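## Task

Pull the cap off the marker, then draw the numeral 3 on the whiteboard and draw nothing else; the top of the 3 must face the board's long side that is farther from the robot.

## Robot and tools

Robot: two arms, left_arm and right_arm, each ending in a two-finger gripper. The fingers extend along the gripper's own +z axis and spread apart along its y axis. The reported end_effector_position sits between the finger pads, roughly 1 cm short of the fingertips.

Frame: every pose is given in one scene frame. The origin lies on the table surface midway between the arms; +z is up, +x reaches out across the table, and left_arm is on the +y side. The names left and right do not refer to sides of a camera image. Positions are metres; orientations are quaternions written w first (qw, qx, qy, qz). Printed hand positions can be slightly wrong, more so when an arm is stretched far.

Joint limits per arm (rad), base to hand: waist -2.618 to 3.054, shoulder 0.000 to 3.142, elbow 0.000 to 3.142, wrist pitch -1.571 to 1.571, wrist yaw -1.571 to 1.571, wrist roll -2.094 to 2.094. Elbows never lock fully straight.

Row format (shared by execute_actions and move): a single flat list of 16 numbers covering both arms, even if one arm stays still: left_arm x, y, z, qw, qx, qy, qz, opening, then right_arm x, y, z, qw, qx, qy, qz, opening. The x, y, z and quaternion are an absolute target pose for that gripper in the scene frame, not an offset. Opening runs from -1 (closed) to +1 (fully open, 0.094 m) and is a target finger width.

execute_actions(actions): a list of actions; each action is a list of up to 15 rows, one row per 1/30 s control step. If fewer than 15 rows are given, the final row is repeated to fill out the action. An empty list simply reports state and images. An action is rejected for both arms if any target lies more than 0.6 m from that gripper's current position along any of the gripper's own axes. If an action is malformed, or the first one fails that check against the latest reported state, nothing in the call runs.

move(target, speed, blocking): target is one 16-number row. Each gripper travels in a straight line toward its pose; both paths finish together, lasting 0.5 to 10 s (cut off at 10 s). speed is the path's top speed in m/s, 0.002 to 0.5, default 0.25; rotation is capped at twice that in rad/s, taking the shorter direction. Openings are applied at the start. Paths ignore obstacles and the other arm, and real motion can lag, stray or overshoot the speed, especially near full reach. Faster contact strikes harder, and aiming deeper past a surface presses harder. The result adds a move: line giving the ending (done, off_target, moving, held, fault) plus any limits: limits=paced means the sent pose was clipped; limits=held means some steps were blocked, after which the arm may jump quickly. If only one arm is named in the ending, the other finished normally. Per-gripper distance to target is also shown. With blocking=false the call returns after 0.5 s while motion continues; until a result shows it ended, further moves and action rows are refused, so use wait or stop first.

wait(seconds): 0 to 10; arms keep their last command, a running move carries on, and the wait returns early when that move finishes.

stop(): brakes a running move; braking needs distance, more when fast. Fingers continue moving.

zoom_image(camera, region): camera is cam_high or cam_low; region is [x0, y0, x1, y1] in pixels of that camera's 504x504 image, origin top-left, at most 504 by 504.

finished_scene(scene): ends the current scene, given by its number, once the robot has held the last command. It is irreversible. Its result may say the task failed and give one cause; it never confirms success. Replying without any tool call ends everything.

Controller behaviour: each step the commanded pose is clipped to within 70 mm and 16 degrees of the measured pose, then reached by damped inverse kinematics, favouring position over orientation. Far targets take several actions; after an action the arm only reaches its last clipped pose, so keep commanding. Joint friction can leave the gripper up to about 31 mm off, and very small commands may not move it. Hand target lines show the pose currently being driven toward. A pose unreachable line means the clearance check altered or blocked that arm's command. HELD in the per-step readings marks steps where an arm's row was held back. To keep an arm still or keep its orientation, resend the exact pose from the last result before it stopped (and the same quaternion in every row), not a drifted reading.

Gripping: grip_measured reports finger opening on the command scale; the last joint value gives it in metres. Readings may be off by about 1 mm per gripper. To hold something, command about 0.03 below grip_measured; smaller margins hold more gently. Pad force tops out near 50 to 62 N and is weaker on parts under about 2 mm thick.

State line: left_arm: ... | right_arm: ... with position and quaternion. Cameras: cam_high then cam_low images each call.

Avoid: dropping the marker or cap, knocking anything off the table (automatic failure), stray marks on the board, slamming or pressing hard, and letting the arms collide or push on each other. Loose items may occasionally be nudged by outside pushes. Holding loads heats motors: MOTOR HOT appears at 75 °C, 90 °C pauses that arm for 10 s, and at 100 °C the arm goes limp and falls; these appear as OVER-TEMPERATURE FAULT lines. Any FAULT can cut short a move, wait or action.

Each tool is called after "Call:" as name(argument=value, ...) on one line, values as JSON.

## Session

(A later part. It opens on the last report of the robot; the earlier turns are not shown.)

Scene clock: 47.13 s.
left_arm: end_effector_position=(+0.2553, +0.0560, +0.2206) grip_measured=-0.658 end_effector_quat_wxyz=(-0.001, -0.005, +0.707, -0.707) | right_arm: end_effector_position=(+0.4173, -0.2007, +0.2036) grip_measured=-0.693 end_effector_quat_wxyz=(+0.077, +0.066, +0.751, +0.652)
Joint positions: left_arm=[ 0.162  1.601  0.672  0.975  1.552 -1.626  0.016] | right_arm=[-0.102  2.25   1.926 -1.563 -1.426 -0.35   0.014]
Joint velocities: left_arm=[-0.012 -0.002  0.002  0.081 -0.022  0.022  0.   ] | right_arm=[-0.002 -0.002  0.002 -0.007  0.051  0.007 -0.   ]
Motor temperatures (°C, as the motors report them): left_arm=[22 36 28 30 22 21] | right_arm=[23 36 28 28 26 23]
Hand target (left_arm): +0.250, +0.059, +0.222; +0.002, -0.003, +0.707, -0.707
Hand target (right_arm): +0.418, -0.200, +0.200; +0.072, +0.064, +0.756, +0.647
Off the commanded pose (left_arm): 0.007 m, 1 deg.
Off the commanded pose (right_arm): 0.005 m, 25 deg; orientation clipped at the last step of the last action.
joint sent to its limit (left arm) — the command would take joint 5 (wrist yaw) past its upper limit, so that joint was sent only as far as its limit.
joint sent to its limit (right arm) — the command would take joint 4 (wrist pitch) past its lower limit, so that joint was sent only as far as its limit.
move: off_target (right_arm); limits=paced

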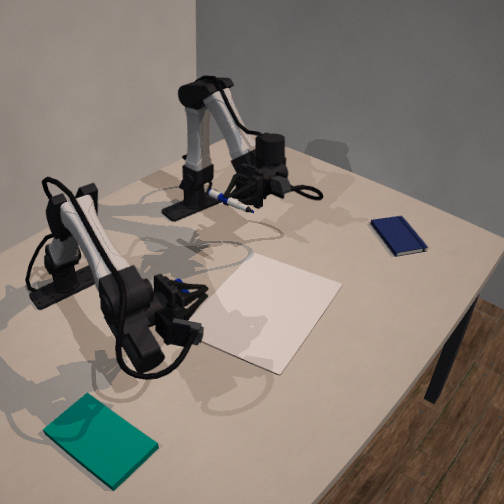

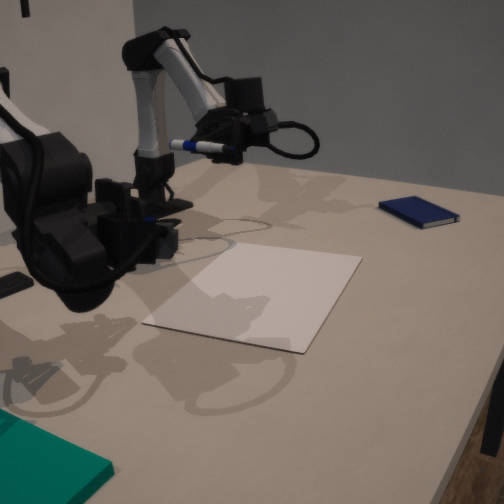

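Call:
move(target=[0.42,0.05,0.16,0.5,0.5,-0.5,0.5,-0.72,0.25,-0.35,0.2,-0.08,-0.08,0.715,0.69,-0.73], speed=0.15)

Scene clock: 53.47 s.
left_arm: end_effector_position=(+0.4151, +0.0539, +0.1565) grip_measured=-0.658 end_effector_quat_wxyz=(+0.495, +0.502, -0.506, +0.496) | right_arm: end_effector_position=(+0.2549, -0.3510, +0.1999) grip_measured=-0.693 end_effector_quat_wxyz=(+0.230, +0.192, +0.826, +0.478)
Joint positions: left_arm=[ 0.162  2.255  1.63  -0.418  1.552 -2.094  0.016] | right_arm=[-0.715  1.678  1.311 -1.569 -1.084 -0.629  0.014]
Joint velocities: left_arm=[-0.007 -0.007  0.002 -0.11   0.081 -0.037 -0.001] | right_arm=[-0.012 -0.007  0.017 -0.007  0.051 -0.051  0.   ]
Motor temperatures (°C, as the motors report them): left_arm=[22 36 29 30 22 21] | right_arm=[23 36 28 27 26 23]
Hand target (left_arm): +0.417, +0.051, +0.157; +0.499, +0.500, -0.506, +0.494
Hand target (right_arm): +0.249, -0.348, +0.200; +0.227, +0.191, +0.829, +0.473
Off the commanded pose (left_arm): 0.007 m, 1 deg.
Off the commanded pose (right_arm): 0.005 m, 55 deg; orientation clipped at the last step of the last action.
joint sent to its limit (left arm) — the command would take joint 6 (wrist roll) past its lower limit, so that joint was sent only as far as its limit.
joint sent to its limit (right arm) — the command would take joint 4 (wrist pitch) past its lower limit, so that joint was sent only as far as its limit.
move: off_target (right_arm); limits=paced

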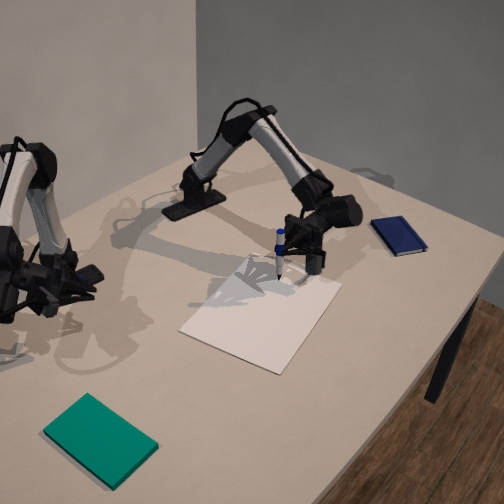

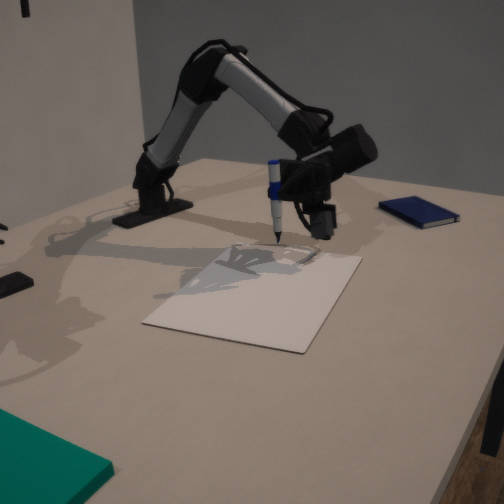

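Call:
move(target=[0.47,0.07,0.095,0.5,0.5,-0.5,0.5,-0.72,0.25,-0.35,0.2,0.23,0.19,0.826,0.478,-0.73], speed=0.06)

Call:
zoom_image(camera="cam_low", region=[200,160,400,320])

Scene clock: 55.53 s.
left_arm: end_effector_position=(+0.4646, +0.0637, +0.1074) grip_measured=-0.658 end_effector_quat_wxyz=(+0.489, +0.499, -0.505, +0.507) | right_arm: end_effector_position=(+0.2545, -0.3510, +0.1993) grip_measured=-0.693 end_effector_quat_wxyz=(+0.232, +0.187, +0.828, +0.476)
Joint positions: left_arm=[ 0.182  2.513  1.878 -0.391  1.562 -2.094  0.016] | right_arm=[-0.715  1.678  1.311 -1.569 -1.08  -0.639  0.014]
Joint velocities: left_arm=[-0.007 -0.012  0.002  0.051 -0.081 -0.022 -0.   ] | right_arm=[-0.027  0.002  0.007  0.051  0.095 -0.051 -0.001]
Motor temperatures (°C, as the motors report them): left_arm=[22 36 29 30 22 21] | right_arm=[23 36 28 27 26 23]
Hand target (left_arm): +0.469, +0.070, +0.095; +0.491, +0.508, -0.496, +0.504
Hand target (right_arm): +0.250, -0.350, +0.200; +0.231, +0.191, +0.826, +0.477
Off the commanded pose (left_arm): 0.015 m, 2 deg.
Off the commanded pose (right_arm): 0.005 m, 0 deg.
joint sent to its limit (left arm) — the command would take joint 5 (wrist yaw) past its upper limit and joint 6 (wrist roll) past its lower limit, so those joints were sent only as far as their limits.
joint sent to its limit (right arm) — the command would take joint 4 (wrist pitch) past its lower limit, so that joint was sent only as far as its limit.
move: off_target (left_arm)

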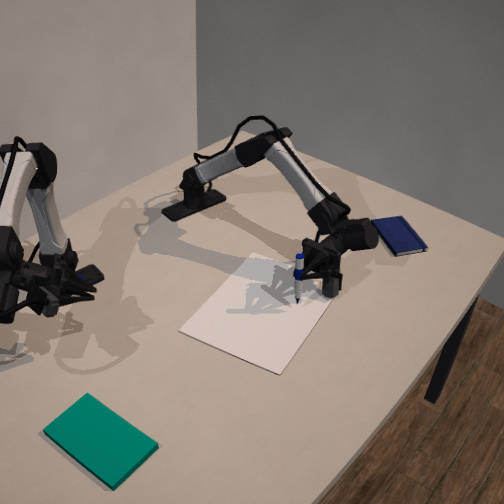

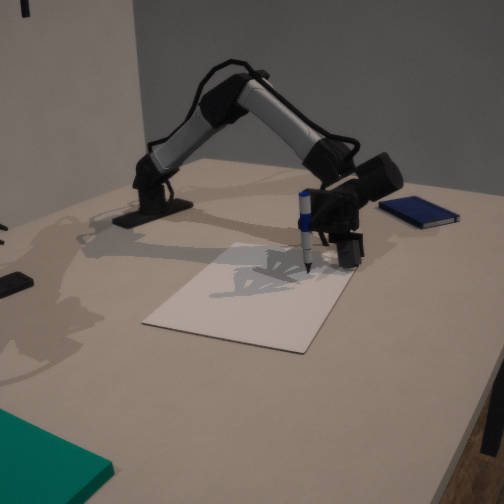

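Region (200, 160, 400, 320) of cam_low's 504x504 image, scaled by 2.520, with more detail than that image has; it fills the top 403 rows of this view, and the rest is white.

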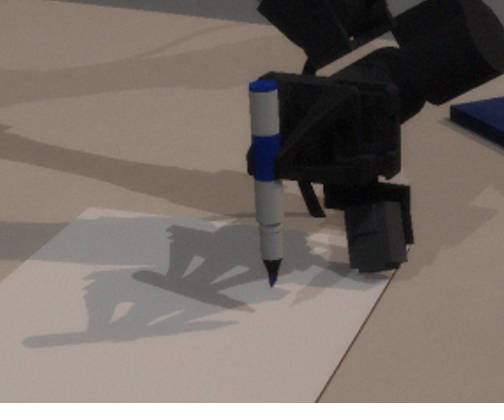

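Call:
move(target=[0.48,0.09,0.09,0.456,0.541,-0.456,0.541,-0.72,0.25,-0.35,0.2,0.23,0.19,0.826,0.478,-0.73], speed=0.03)

Call:
zoom_image(camera="cam_low", region=[200,160,400,320])

Scene clock: 59.17 s.
left_arm: end_effector_position=(+0.4712, +0.0819, +0.1065) grip_measured=-0.658 end_effector_quat_wxyz=(+0.477, +0.510, -0.497, +0.516) | right_arm: end_effector_position=(+0.2545, -0.3510, +0.1993) grip_measured=-0.693 end_effector_quat_wxyz=(+0.232, +0.187, +0.828, +0.476)
Joint positions: left_arm=[ 0.218  2.513  1.878 -0.387  1.555 -2.093  0.016] | right_arm=[-0.715  1.678  1.311 -1.569 -1.08  -0.641  0.014]
Joint velocities: left_arm=[-0.022  0.012 -0.002 -0.066 -0.007 -0.007  0.001] | right_arm=[-0.012  0.012 -0.002 -0.081  0.037  0.022  0.   ]
Motor temperatures (°C, as the motors report them): left_arm=[22 38 30 29 22 21] | right_arm=[23 36 28 27 26 23]
Hand target (left_arm): +0.478, +0.091, +0.090; +0.466, +0.533, -0.489, +0.509
Hand target (right_arm): +0.250, -0.350, +0.200; +0.231, +0.191, +0.826, +0.477
Off the commanded pose (left_arm): 0.020 m, 7 deg.
Off the commanded pose (right_arm): 0.005 m, 1 deg.
joint sent to its limit (left arm) — the command would take joint 6 (wrist roll) past its lower limit, so that joint was sent only as far as its limit.
joint sent to its limit (right arm) — the command would take joint 4 (wrist pitch) past its lower limit, so that joint was sent only as far as its limit.
move: off_target (left_arm)

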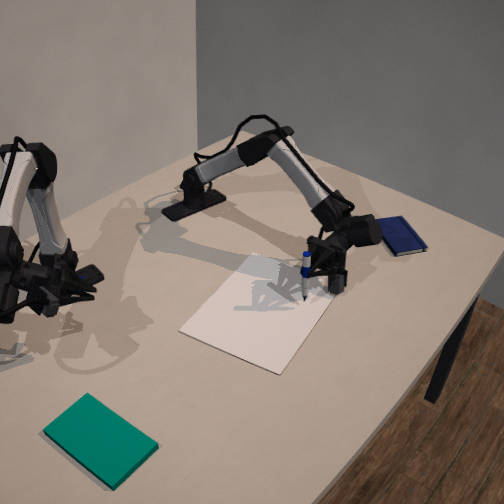

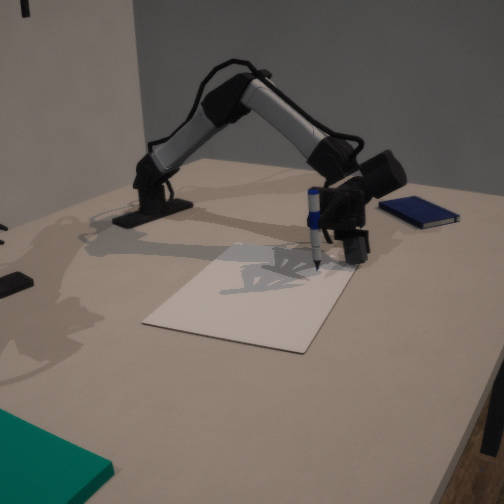

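Region (200, 160, 400, 320) of cam_low's 504x504 image, scaled by 2.520, with more detail than that image has; it fills the top 403 rows of this view, and the rest is white.

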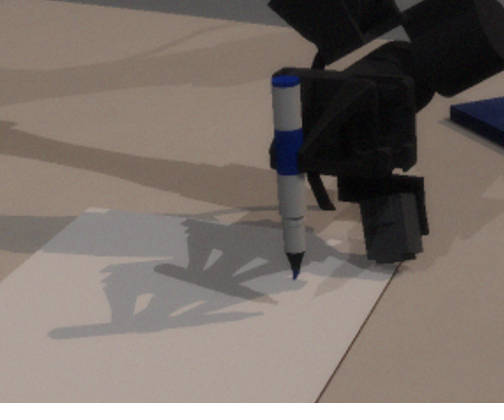

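Call:
move(target=[0.47,0.08,0.075,0.477,0.51,-0.497,0.516,-0.72,0.25,-0.35,0.2,0.23,0.19,0.826,0.478,-0.73], speed=0.02)

Call:
zoom_image(camera="cam_low", region=[200,160,400,320])

Scene clock: 61.33 s.
left_arm: end_effector_position=(+0.4726, +0.0819, +0.1037) grip_measured=-0.658 end_effector_quat_wxyz=(+0.462, +0.490, -0.513, +0.532) | right_arm: end_effector_position=(+0.2545, -0.3510, +0.1993) grip_measured=-0.693 end_effector_quat_wxyz=(+0.232, +0.186, +0.828, +0.475)
Joint positions: left_arm=[ 0.218  2.523  1.878 -0.353  1.562 -2.051  0.016] | right_arm=[-0.715  1.678  1.311 -1.569 -1.08  -0.642  0.014]
Joint velocities: left_arm=[ 0.007  0.002 -0.002  0.081  0.037 -0.022  0.   ] | right_arm=[ 0.017 -0.007 -0.007  0.037 -0.095  0.007  0.   ]
Motor temperatures (°C, as the motors report them): left_arm=[22 38 30 29 22 21] | right_arm=[23 35 28 27 26 23]
Hand target (left_arm): +0.469, +0.080, +0.076; +0.477, +0.510, -0.498, +0.514
Hand target (right_arm): +0.250, -0.350, +0.200; +0.231, +0.191, +0.826, +0.477
Off the commanded pose (left_arm): 0.029 m, 4 deg.
Off the commanded pose (right_arm): 0.005 m, 1 deg.
joint sent to its limit (right arm) — the command would take joint 4 (wrist pitch) past its lower limit, so that joint was sent only as far as its limit.
move: off_target (left_arm)

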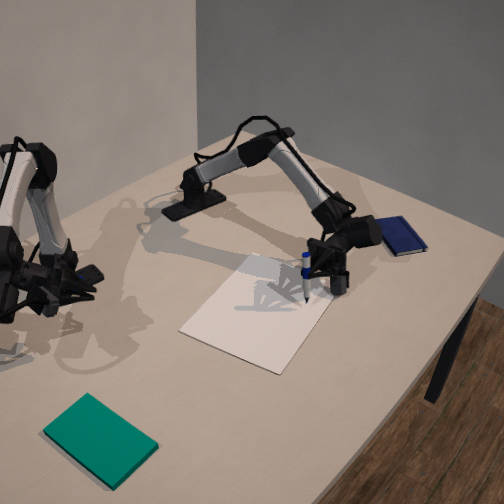

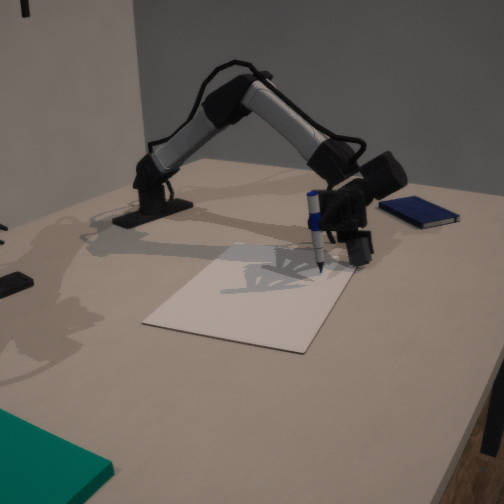

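Region (200, 160, 400, 320) of cam_low's 504x504 image, scaled by 2.520, with more detail than that image has; it fills the top 403 rows of this view, and the rest is white.

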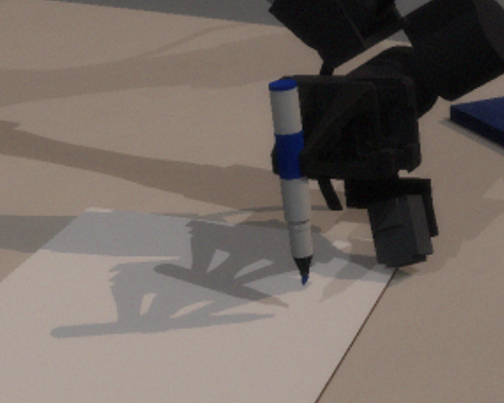

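Call:
move(target=[0.47,0.06,0.11,0.355,0.601,-0.596,0.396,-0.72,0.25,-0.35,0.2,0.23,0.19,0.826,0.478,-0.73], speed=0.05)

Call:
zoom_image(camera="cam_low", region=[200,160,400,320])

Scene clock: 66.60 s.
left_arm: end_effector_position=(+0.4679, +0.0660, +0.1036) grip_measured=-0.658 end_effector_quat_wxyz=(+0.358, +0.604, -0.592, +0.396) | right_arm: end_effector_position=(+0.2545, -0.3510, +0.1993) grip_measured=-0.693 end_effector_quat_wxyz=(+0.232, +0.186, +0.828, +0.475)
Joint positions: left_arm=[ 0.153  2.531  2.233 -1.101  1.119 -1.72   0.016] | right_arm=[-0.715  1.678  1.311 -1.569 -1.08  -0.642  0.014]
Joint velocities: left_arm=[ 0.017 -0.022  0.022 -0.051 -0.066  0.095  0.   ] | right_arm=[-0.012  0.002  0.007  0.037  0.022 -0.051  0.   ]
Motor temperatures (°C, as the motors report them): left_arm=[22 41 30 29 22 21] | right_arm=[23 35 28 27 26 23]
Hand target (left_arm): +0.468, +0.061, +0.110; +0.354, +0.601, -0.598, +0.395
Hand target (right_arm): +0.250, -0.350, +0.200; +0.231, +0.191, +0.826, +0.477
Off the commanded pose (left_arm): 0.009 m, 1 deg.
Off the commanded pose (right_arm): 0.005 m, 1 deg.
joint sent to its limit (right arm) — the command would take joint 4 (wrist pitch) past its lower limit, so that joint was sent only as far as its limit.
move: done

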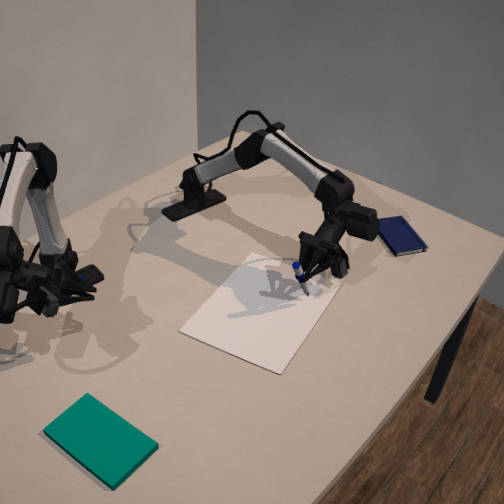

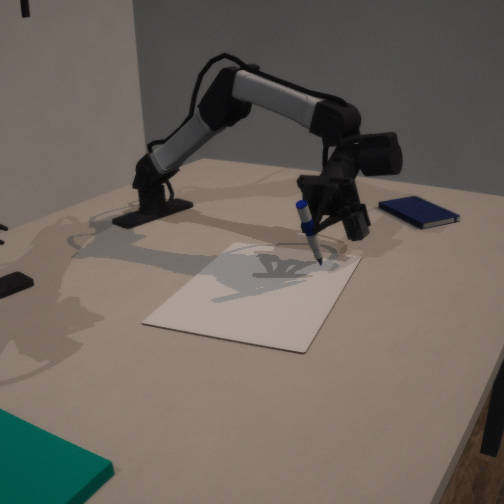

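Region (200, 160, 400, 320) of cam_low's 504x504 image, scaled by 2.520, with more detail than that image has; it fills the top 403 rows of this view, and the rest is white.

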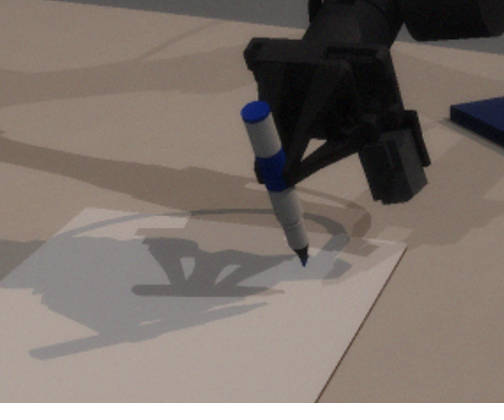

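Call:
move(target=[0.48,0.03,0.085,0.355,0.601,-0.596,0.396,-0.72,0.25,-0.35,0.2,0.23,0.19,0.826,0.478,-0.73], speed=0.03)

Call:
zoom_image(camera="cam_low", region=[200,160,400,320])

Scene clock: 68.70 s.
left_arm: end_effector_position=(+0.4802, +0.0352, +0.0929) grip_measured=-0.658 end_effector_quat_wxyz=(+0.353, +0.601, -0.595, +0.400) | right_arm: end_effector_position=(+0.2545, -0.3510, +0.1993) grip_measured=-0.693 end_effector_quat_wxyz=(+0.232, +0.186, +0.828, +0.475)
Joint positions: left_arm=[ 0.094  2.559  2.234 -0.945  1.104 -1.848  0.016] | right_arm=[-0.715  1.678  1.311 -1.569 -1.08  -0.642  0.014]
Joint velocities: left_arm=[-0.027 -0.007  0.007 -0.022 -0.022  0.022 -0.001] | right_arm=[-0.017  0.002 -0.002 -0.007  0.007 -0.066  0.001]
Motor temperatures (°C, as the motors report them): left_arm=[22 42 30 28 22 21] | right_arm=[23 35 28 27 26 23]
Hand target (left_arm): +0.480, +0.030, +0.084; +0.354, +0.602, -0.596, +0.396
Hand target (right_arm): +0.250, -0.350, +0.200; +0.231, +0.191, +0.826, +0.477
Off the commanded pose (left_arm): 0.009 m, 1 deg.
Off the commanded pose (right_arm): 0.005 m, 1 deg.
joint sent to its limit (right arm) — the command would take joint 4 (wrist pitch) past its lower limit, so that joint was sent only as far as its limit.
move: done

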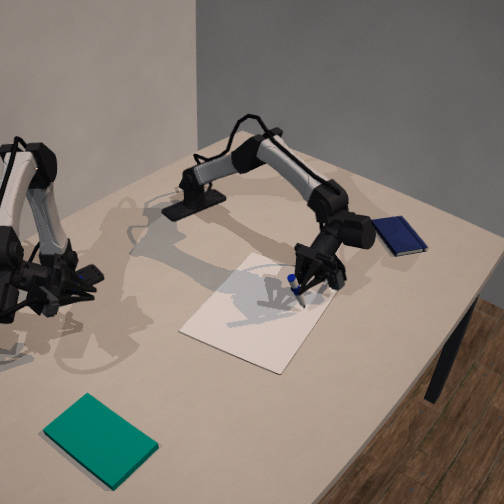

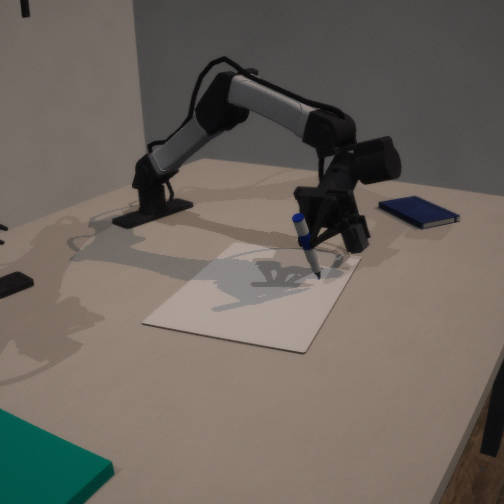

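Region (200, 160, 400, 320) of cam_low's 504x504 image, scaled by 2.520, with more detail than that image has; it fills the top 403 rows of this view, and the rest is white.

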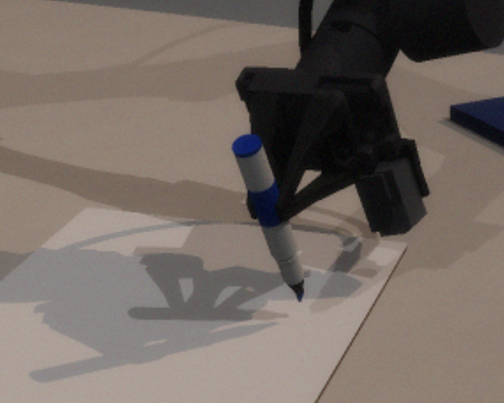

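Still above. Lower.

Call:
move(target=[0.48,0.03,0.068,0.355,0.601,-0.596,0.396,-0.72,0.25,-0.35,0.2,0.23,0.19,0.826,0.478,-0.73], speed=0.02)

Call:
zoom_image(camera="cam_low", region=[200,160,400,320])

Scene clock: 70.67 s.
left_arm: end_effector_position=(+0.4827, +0.0350, +0.0795) grip_measured=-0.658 end_effector_quat_wxyz=(+0.350, +0.599, -0.597, +0.404) | right_arm: end_effector_position=(+0.2545, -0.3510, +0.1993) grip_measured=-0.693 end_effector_quat_wxyz=(+0.232, +0.186, +0.828, +0.475)
Joint positions: left_arm=[ 0.094  2.572  2.203 -0.888  1.103 -1.85   0.016] | right_arm=[-0.715  1.678  1.311 -1.569 -1.08  -0.642  0.014]
Joint velocities: left_arm=[-0.022  0.002 -0.002 -0.095  0.095  0.081 -0.   ] | right_arm=[-0.007 -0.012  0.017 -0.037  0.037  0.022  0.   ]
Motor temperatures (°C, as the motors report them): left_arm=[22 42 30 28 22 21] | right_arm=[23 35 28 27 26 23]
Hand target (left_arm): +0.479, +0.030, +0.068; +0.355, +0.601, -0.597, +0.396
Hand target (right_arm): +0.250, -0.350, +0.200; +0.231, +0.191, +0.826, +0.477
Off the commanded pose (left_arm): 0.013 m, 1 deg.
Off the commanded pose (right_arm): 0.005 m, 1 deg.
joint sent to its limit (right arm) — the command would take joint 4 (wrist pitch) past its lower limit, so that joint was sent only as far as its limit.
move: off_target (left_arm)

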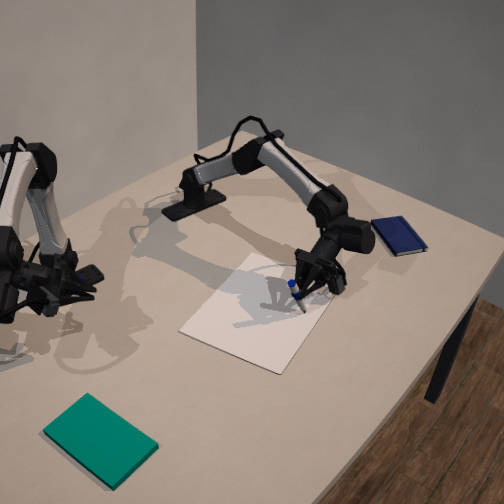

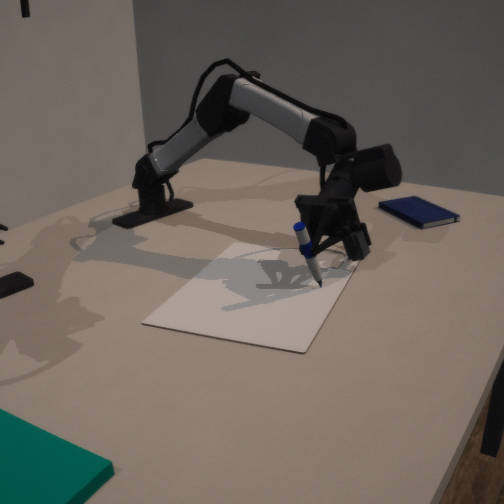

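Region (200, 160, 400, 320) of cam_low's 504x504 image, scaled by 2.520, with more detail than that image has; it fills the top 403 rows of this view, and the rest is white.

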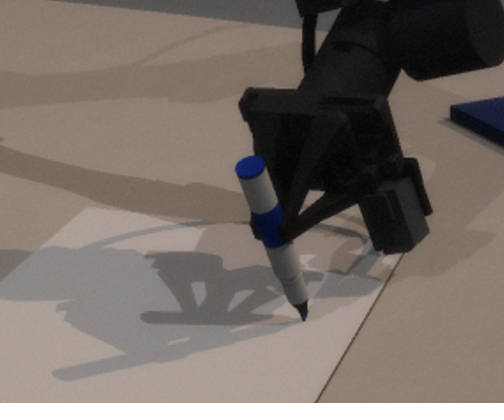

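Call:
execute_actions(actions=[[[0.48,0.03,0.058,0.355,0.601,-0.596,0.396,-0.72,0.25,-0.35,0.2,0.23,0.19,0.826,0.478,-0.73]],[[0.488,0.012,0.058,0.355,0.601,-0.596,0.396,-0.72,0.25,-0.35,0.2,0.23,0.19,0.826,0.478,-0.73]],[[0.49,-0.01,0.058,0.355,0.601,-0.596,0.396,-0.72,0.25,-0.35,0.2,0.23,0.19,0.826,0.478,-0.73]],[[0.482,-0.03,0.058,0.355,0.601,-0.596,0.396,-0.72,0.25,-0.35,0.2,0.23,0.19,0.826,0.478,-0.73]],[[0.462,-0.042,0.058,0.355,0.601,-0.596,0.396,-0.72,0.25,-0.35,0.2,0.23,0.19,0.826,0.478,-0.73]],[[0.462,-0.042,0.058,0.355,0.601,-0.596,0.396,-0.72,0.25,-0.35,0.2,0.23,0.19,0.826,0.478,-0.73]]])

Call:
zoom_image(camera="cam_high", region=[200,220,400,380])

Scene clock: 74.33 s.
left_arm: end_effector_position=(+0.4665, -0.0413, +0.0763) grip_measured=-0.658 end_effector_quat_wxyz=(+0.362, +0.579, -0.603, +0.412) | right_arm: end_effector_position=(+0.2545, -0.3510, +0.1993) grip_measured=-0.693 end_effector_quat_wxyz=(+0.232, +0.186, +0.828, +0.475)
Joint positions: left_arm=[-0.051  2.504  2.012 -0.529  1.085 -2.093  0.016] | right_arm=[-0.715  1.678  1.311 -1.569 -1.08  -0.642  0.014]
Joint velocities: left_arm=[ 0.012 -0.002  0.017 -0.081 -0.051 -0.037  0.   ] | right_arm=[-0.007  0.002 -0.012 -0.022  0.051 -0.037  0.   ]
Motor temperatures (°C, as the motors report them): left_arm=[22 43 30 29 22 21] | right_arm=[23 34 28 27 26 23]
Hand target (left_arm): +0.461, -0.041, +0.058; +0.356, +0.598, -0.602, +0.392
Hand target (right_arm): +0.250, -0.350, +0.200; +0.231, +0.191, +0.826, +0.477
Off the commanded pose (left_arm): 0.019 m, 3 deg.
Off the commanded pose (right_arm): 0.005 m, 1 deg.
joint sent to its limit (left arm) — the command would take joint 6 (wrist roll) past its lower limit, so that joint was sent only as far as its limit.
joint sent to its limit (right arm) — the command would take joint 4 (wrist pitch) past its lower limit, so that joint was sent only as far as its limit.
Step readings (end_effector_position; steps 1 to 15: 1st action; 16 to 30: 2nd action; 31 to 45: 3rd action; 46 to 60: 4th action; 61 to 75: 5th action; 76 to 90: 6th action):
0: left_arm (+0.4829, +0.0350, +0.0796) | right_arm (+0.2545, -0.3510, +0.1993)
1: left_arm (+0.4829, +0.0350, +0.0789) | right_arm (+0.2545, -0.3510, +0.1993)
2: left_arm (+0.4830, +0.0350, +0.0780) | right_arm (+0.2545, -0.3510, +0.1993)
4: left_arm (+0.4831, +0.0347, +0.0774) | right_arm (+0.2545, -0.3510, +0.1993)
8: left_arm (+0.4838, +0.0345, +0.0774) | right_arm (+0.2545, -0.3510, +0.1993)
15: left_arm (+0.4843, +0.0345, +0.0774) | right_arm (+0.2545, -0.3510, +0.1993)
16: left_arm (+0.4845, +0.0334, +0.0766) | right_arm (+0.2545, -0.3510, +0.1993)
17: left_arm (+0.4854, +0.0317, +0.0761) | right_arm (+0.2545, -0.3510, +0.1993)
19: left_arm (+0.4862, +0.0265, +0.0757) | right_arm (+0.2545, -0.3510, +0.1993)
23: left_arm (+0.4858, +0.0172, +0.0764) | right_arm (+0.2545, -0.3510, +0.1993)
30: left_arm (+0.4864, +0.0157, +0.0766) | right_arm (+0.2545, -0.3510, +0.1993)
31: left_arm (+0.4869, +0.0146, +0.0769) | right_arm (+0.2545, -0.3510, +0.1993)
32: left_arm (+0.4877, +0.0129, +0.0767) | right_arm (+0.2545, -0.3510, +0.1993)
34: left_arm (+0.4878, +0.0066, +0.0766) | right_arm (+0.2545, -0.3510, +0.1993)
38: left_arm (+0.4858, -0.0059, +0.0769) | right_arm (+0.2545, -0.3510, +0.1993)
45: left_arm (+0.4864, -0.0084, +0.0772) | right_arm (+0.2545, -0.3510, +0.1993)
46: left_arm (+0.4866, -0.0094, +0.0766) | right_arm (+0.2545, -0.3510, +0.1993)
47: left_arm (+0.4872, -0.0112, +0.0761) | right_arm (+0.2545, -0.3510, +0.1993)
49: left_arm (+0.4870, -0.0166, +0.0756) | right_arm (+0.2545, -0.3510, +0.1993)
53: left_arm (+0.4856, -0.0266, +0.0764) | right_arm (+0.2545, -0.3510, +0.1993)
60: left_arm (+0.4860, -0.0288, +0.0763) | right_arm (+0.2545, -0.3510, +0.1993)
61: left_arm (+0.4841, -0.0293, +0.0761) | right_arm (+0.2545, -0.3510, +0.1993)
62: left_arm (+0.4797, -0.0295, +0.0764) | right_arm (+0.2545, -0.3510, +0.1993)
64: left_arm (+0.4718, -0.0321, +0.0767) | right_arm (+0.2545, -0.3510, +0.1993)
68: left_arm (+0.4658, -0.0399, +0.0761) | right_arm (+0.2545, -0.3510, +0.1993)
75: left_arm (+0.4663, -0.0412, +0.0761) | right_arm (+0.2545, -0.3510, +0.1993)
76: left_arm (+0.4664, -0.0413, +0.0762) | right_arm (+0.2545, -0.3510, +0.1993)
77: left_arm (+0.4664, -0.0413, +0.0762) | right_arm (+0.2545, -0.3510, +0.1993)
79: left_arm (+0.4664, -0.0413, +0.0762) | right_arm (+0.2545, -0.3510, +0.1993)
83: left_arm (+0.4665, -0.0413, +0.0763) | right_arm (+0.2545, -0.3510, +0.1993)
90: end_effector_position above

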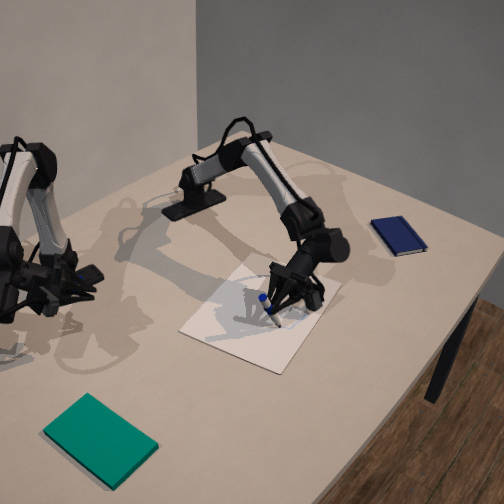

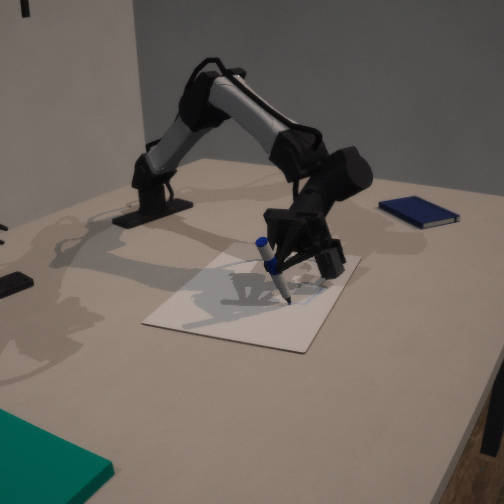

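Region (200, 220, 400, 380) of cam_high's 504x504 image, scaled by 2.520, with more detail than that image has; it fills the top 403 rows of this view, and the rest is white.

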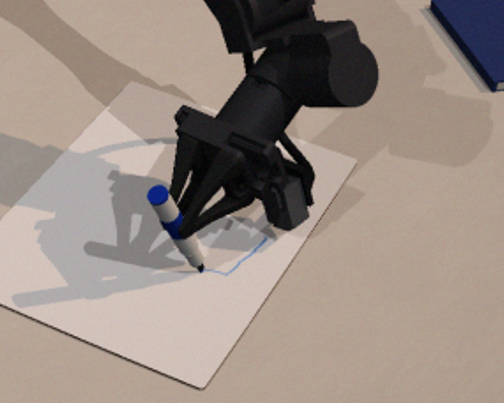

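Call:
execute_actions(actions=[[[0.445,-0.032,0.063,0.37,0.58,-0.618,0.382,-0.72,0.25,-0.35,0.2,0.23,0.19,0.826,0.478,-0.73]],[[0.432,-0.008,0.063,0.384,0.554,-0.639,0.368,-0.72,0.25,-0.35,0.2,0.23,0.19,0.826,0.478,-0.73]],[[0.428,0.0,0.063,0.384,0.554,-0.639,0.368,-0.72,0.25,-0.35,0.2,0.23,0.19,0.826,0.478,-0.73]],[[0.418,-0.03,0.063,0.384,0.554,-0.639,0.368,-0.72,0.25,-0.35,0.2,0.23,0.19,0.826,0.478,-0.73]],[[0.398,-0.046,0.063,0.384,0.554,-0.639,0.368,-0.72,0.25,-0.35,0.2,0.23,0.19,0.826,0.478,-0.73]],[[0.375,-0.044,0.063,0.384,0.554,-0.639,0.368,-0.72,0.25,-0.35,0.2,0.23,0.19,0.826,0.478,-0.73]],[[0.358,-0.025,0.063,0.384,0.554,-0.639,0.368,-0.72,0.25,-0.35,0.2,0.23,0.19,0.826,0.478,-0.73]],[[0.352,0.0,0.063,0.384,0.554,-0.639,0.368,-0.72,0.25,-0.35,0.2,0.23,0.19,0.826,0.478,-0.73]],[[0.358,0.022,0.063,0.384,0.554,-0.639,0.368,-0.72,0.25,-0.35,0.2,0.23,0.19,0.826,0.478,-0.73]],[[0.37,0.04,0.063,0.384,0.554,-0.639,0.368,-0.72,0.25,-0.35,0.2,0.23,0.19,0.826,0.478,-0.73]],[[0.37,0.04,0.13,0.384,0.554,-0.639,0.368,-0.72,0.25,-0.35,0.2,0.23,0.19,0.826,0.478,-0.73]],[[0.35,0.09,0.17,0.384,0.554,-0.639,0.368,-0.72,0.25,-0.35,0.2,0.23,0.19,0.826,0.478,-0.73]],[[0.33,0.13,0.2,0.384,0.554,-0.639,0.368,-0.72,0.25,-0.35,0.2,0.23,0.19,0.826,0.478,-0.73]]])

Call:
zoom_image(camera="cam_high", region=[160,220,360,380])

Scene clock: 82.03 s.
left_arm: end_effector_position=(+0.3365, +0.1308, +0.2026) grip_measured=-0.658 end_effector_quat_wxyz=(+0.346, +0.574, -0.626, +0.398) | right_arm: end_effector_position=(+0.2545, -0.3510, +0.1993) grip_measured=-0.693 end_effector_quat_wxyz=(+0.232, +0.186, +0.828, +0.475)
Joint positions: left_arm=[ 0.316  2.055  1.829 -1.572  1.099 -1.205  0.016] | right_arm=[-0.715  1.678  1.311 -1.569 -1.08  -0.642  0.014]
Joint velocities: left_arm=[-0.046  0.007 -0.037  0.007 -0.066  0.037 -0.   ] | right_arm=[-0.007  0.007 -0.012  0.022  0.051  0.066  0.   ]
Motor temperatures (°C, as the motors report them): left_arm=[22 45 30 28 22 21] | right_arm=[23 34 28 27 26 23]
Hand target (left_arm): +0.330, +0.129, +0.201; +0.353, +0.575, -0.627, +0.390
Hand target (right_arm): +0.250, -0.350, +0.200; +0.231, +0.191, +0.826, +0.477
Off the commanded pose (left_arm): 0.007 m, 6 deg.
Off the commanded pose (right_arm): 0.005 m, 1 deg.
joint sent to its limit (left arm) — the command would take joint 4 (wrist pitch) past its lower limit, so that joint was sent only as far as its limit.
joint sent to its limit (right arm) — the command would take joint 4 (wrist pitch) past its lower limit, so that joint was sent only as far as its limit.
Step readings (end_effector_position; steps 1 to 15: 1st action; 16 to 30: 2nd action; 31 to 45: 3rd action; 46 to 60: 4th action; 61 to 75: 5th action; 76 to 90: 6th action; 91 to 105: 7th action; 106 to 120: 8th action; 121 to 135: 9th action; 136 to 150: 10th action; 151 to 165: 11th action; 166 to 180: 12th action; 181 to 195: 13th action):
0: left_arm (+0.4665, -0.0413, +0.0763) | right_arm (+0.2545, -0.3510, +0.1993)
1: left_arm (+0.4650, -0.0411, +0.0765) | right_arm (+0.2545, -0.3510, +0.1993)
2: left_arm (+0.4623, -0.0407, +0.0770) | right_arm (+0.2545, -0.3510, +0.1993)
4: left_arm (+0.4584, -0.0398, +0.0772) | right_arm (+0.2545, -0.3510, +0.1993)
8: left_arm (+0.4545, -0.0394, +0.0763) | right_arm (+0.2545, -0.3510, +0.1993)
15: left_arm (+0.4518, -0.0393, +0.0761) | right_arm (+0.2545, -0.3510, +0.1993)
16: left_arm (+0.4504, -0.0378, +0.0766) | right_arm (+0.2545, -0.3510, +0.1993)
17: left_arm (+0.4479, -0.0356, +0.0771) | right_arm (+0.2545, -0.3510, +0.1993)
19: left_arm (+0.4444, -0.0286, +0.0768) | right_arm (+0.2545, -0.3510, +0.1993)
23: left_arm (+0.4391, -0.0173, +0.0774) | right_arm (+0.2545, -0.3510, +0.1993)
30: left_arm (+0.4332, -0.0137, +0.0782) | right_arm (+0.2545, -0.3510, +0.1993)
31: left_arm (+0.4325, -0.0134, +0.0779) | right_arm (+0.2545, -0.3510, +0.1993)
32: left_arm (+0.4314, -0.0130, +0.0776) | right_arm (+0.2545, -0.3510, +0.1993)
34: left_arm (+0.4301, -0.0114, +0.0774) | right_arm (+0.2545, -0.3510, +0.1993)
38: left_arm (+0.4283, -0.0096, +0.0774) | right_arm (+0.2545, -0.3510, +0.1993)
45: left_arm (+0.4271, -0.0091, +0.0772) | right_arm (+0.2545, -0.3510, +0.1993)
46: left_arm (+0.4271, -0.0104, +0.0772) | right_arm (+0.2545, -0.3510, +0.1993)
47: left_arm (+0.4269, -0.0120, +0.0767) | right_arm (+0.2545, -0.3510, +0.1993)
49: left_arm (+0.4248, -0.0180, +0.0768) | right_arm (+0.2545, -0.3510, +0.1993)
53: left_arm (+0.4209, -0.0284, +0.0768) | right_arm (+0.2545, -0.3510, +0.1993)
60: left_arm (+0.4216, -0.0301, +0.0769) | right_arm (+0.2545, -0.3510, +0.1993)
61: left_arm (+0.4199, -0.0307, +0.0768) | right_arm (+0.2545, -0.3510, +0.1993)
62: left_arm (+0.4154, -0.0314, +0.0768) | right_arm (+0.2545, -0.3510, +0.1993)
64: left_arm (+0.4068, -0.0355, +0.0773) | right_arm (+0.2545, -0.3510, +0.1993)
68: left_arm (+0.3992, -0.0451, +0.0767) | right_arm (+0.2545, -0.3510, +0.1993)
75: left_arm (+0.4003, -0.0465, +0.0769) | right_arm (+0.2545, -0.3510, +0.1993)
76: left_arm (+0.3983, -0.0460, +0.0767) | right_arm (+0.2545, -0.3510, +0.1993)
77: left_arm (+0.3929, -0.0446, +0.0768) | right_arm (+0.2545, -0.3510, +0.1993)
79: left_arm (+0.3839, -0.0422, +0.0773) | right_arm (+0.2545, -0.3510, +0.1993)
83: left_arm (+0.3798, -0.0420, +0.0767) | right_arm (+0.2545, -0.3510, +0.1993)
90: left_arm (+0.3804, -0.0422, +0.0767) | right_arm (+0.2545, -0.3510, +0.1993)
91: left_arm (+0.3782, -0.0416, +0.0766) | right_arm (+0.2545, -0.3510, +0.1993)
92: left_arm (+0.3729, -0.0398, +0.0766) | right_arm (+0.2545, -0.3510, +0.1993)
94: left_arm (+0.3650, -0.0368, +0.0773) | right_arm (+0.2545, -0.3510, +0.1993)
98: left_arm (+0.3614, -0.0348, +0.0770) | right_arm (+0.2545, -0.3510, +0.1993)
105: left_arm (+0.3611, -0.0347, +0.0768) | right_arm (+0.2545, -0.3510, +0.1993)
106: left_arm (+0.3605, -0.0330, +0.0770) | right_arm (+0.2545, -0.3510, +0.1993)
107: left_arm (+0.3584, -0.0297, +0.0769) | right_arm (+0.2545, -0.3510, +0.1993)
109: left_arm (+0.3578, -0.0201, +0.0771) | right_arm (+0.2545, -0.3510, +0.1993)
113: left_arm (+0.3608, -0.0077, +0.0771) | right_arm (+0.2545, -0.3510, +0.1993)
120: left_arm (+0.3593, -0.0068, +0.0768) | right_arm (+0.2545, -0.3510, +0.1993)
121: left_arm (+0.3586, -0.0053, +0.0767) | right_arm (+0.2545, -0.3510, +0.1993)
122: left_arm (+0.3576, -0.0027, +0.0768) | right_arm (+0.2545, -0.3510, +0.1993)
124: left_arm (+0.3572, +0.0049, +0.0771) | right_arm (+0.2545, -0.3510, +0.1993)
128: left_arm (+0.3581, +0.0155, +0.0781) | right_arm (+0.2545, -0.3510, +0.1993)
135: left_arm (+0.3558, +0.0173, +0.0780) | right_arm (+0.2545, -0.3510, +0.1993)
136: left_arm (+0.3565, +0.0185, +0.0780) | right_arm (+0.2545, -0.3510, +0.1993)
137: left_arm (+0.3596, +0.0202, +0.0778) | right_arm (+0.2545, -0.3510, +0.1993)
139: left_arm (+0.3664, +0.0260, +0.0774) | right_arm (+0.2545, -0.3510, +0.1993)
143: left_arm (+0.3709, +0.0342, +0.0779) | right_arm (+0.2545, -0.3510, +0.1993)
150: left_arm (+0.3694, +0.0345, +0.0778) | right_arm (+0.2545, -0.3510, +0.1993)
151: left_arm (+0.3693, +0.0348, +0.0814) | right_arm (+0.2545, -0.3510, +0.1993)
152: left_arm (+0.3685, +0.0355, +0.0856) | right_arm (+0.2545, -0.3510, +0.1993)
154: left_arm (+0.3702, +0.0359, +0.1017) | right_arm (+0.2545, -0.3510, +0.1993)
158: left_arm (+0.3755, +0.0356, +0.1280) | right_arm (+0.2545, -0.3510, +0.1993)
165: left_arm (+0.3688, +0.0367, +0.1301) | right_arm (+0.2545, -0.3510, +0.1993)
166: left_arm (+0.3669, +0.0400, +0.1323) | right_arm (+0.2545, -0.3510, +0.1993)
167: left_arm (+0.3632, +0.0457, +0.1360) | right_arm (+0.2545, -0.3510, +0.1993)
169: left_arm (+0.3605, +0.0639, +0.1473) | right_arm (+0.2545, -0.3510, +0.1993)
173: left_arm (+0.3619, +0.0913, +0.1642) | right_arm (+0.2545, -0.3510, +0.1993)
180: left_arm (+0.3532, +0.0925, +0.1749) | right_arm (+0.2545, -0.3510, +0.1993)
181: left_arm (+0.3516, +0.0946, +0.1764) | right_arm (+0.2545, -0.3510, +0.1993)
182: left_arm (+0.3476, +0.0987, +0.1782) | right_arm (+0.2545, -0.3510, +0.1993)
184: left_arm (+0.3429, +0.1119, +0.1867) | right_arm (+0.2545, -0.3510, +0.1993)
Lines left out of this list: 2.

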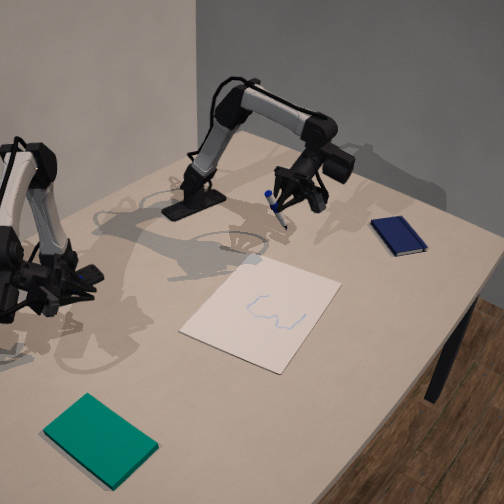

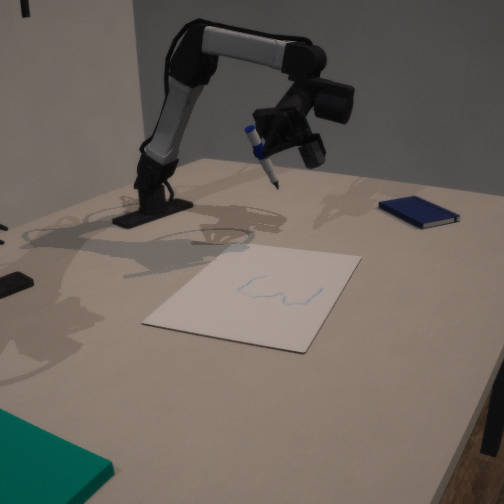

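Region (160, 220, 360, 380) of cam_high's 504x504 image, scaled by 2.520, with more detail than that image has; it fills the top 403 rows of this view, and the rest is white.

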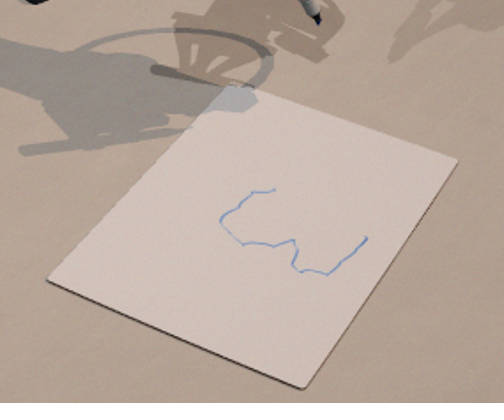

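A rough but recognisable 3.

Call:
finished_scene(scene=1)

The scene is finished.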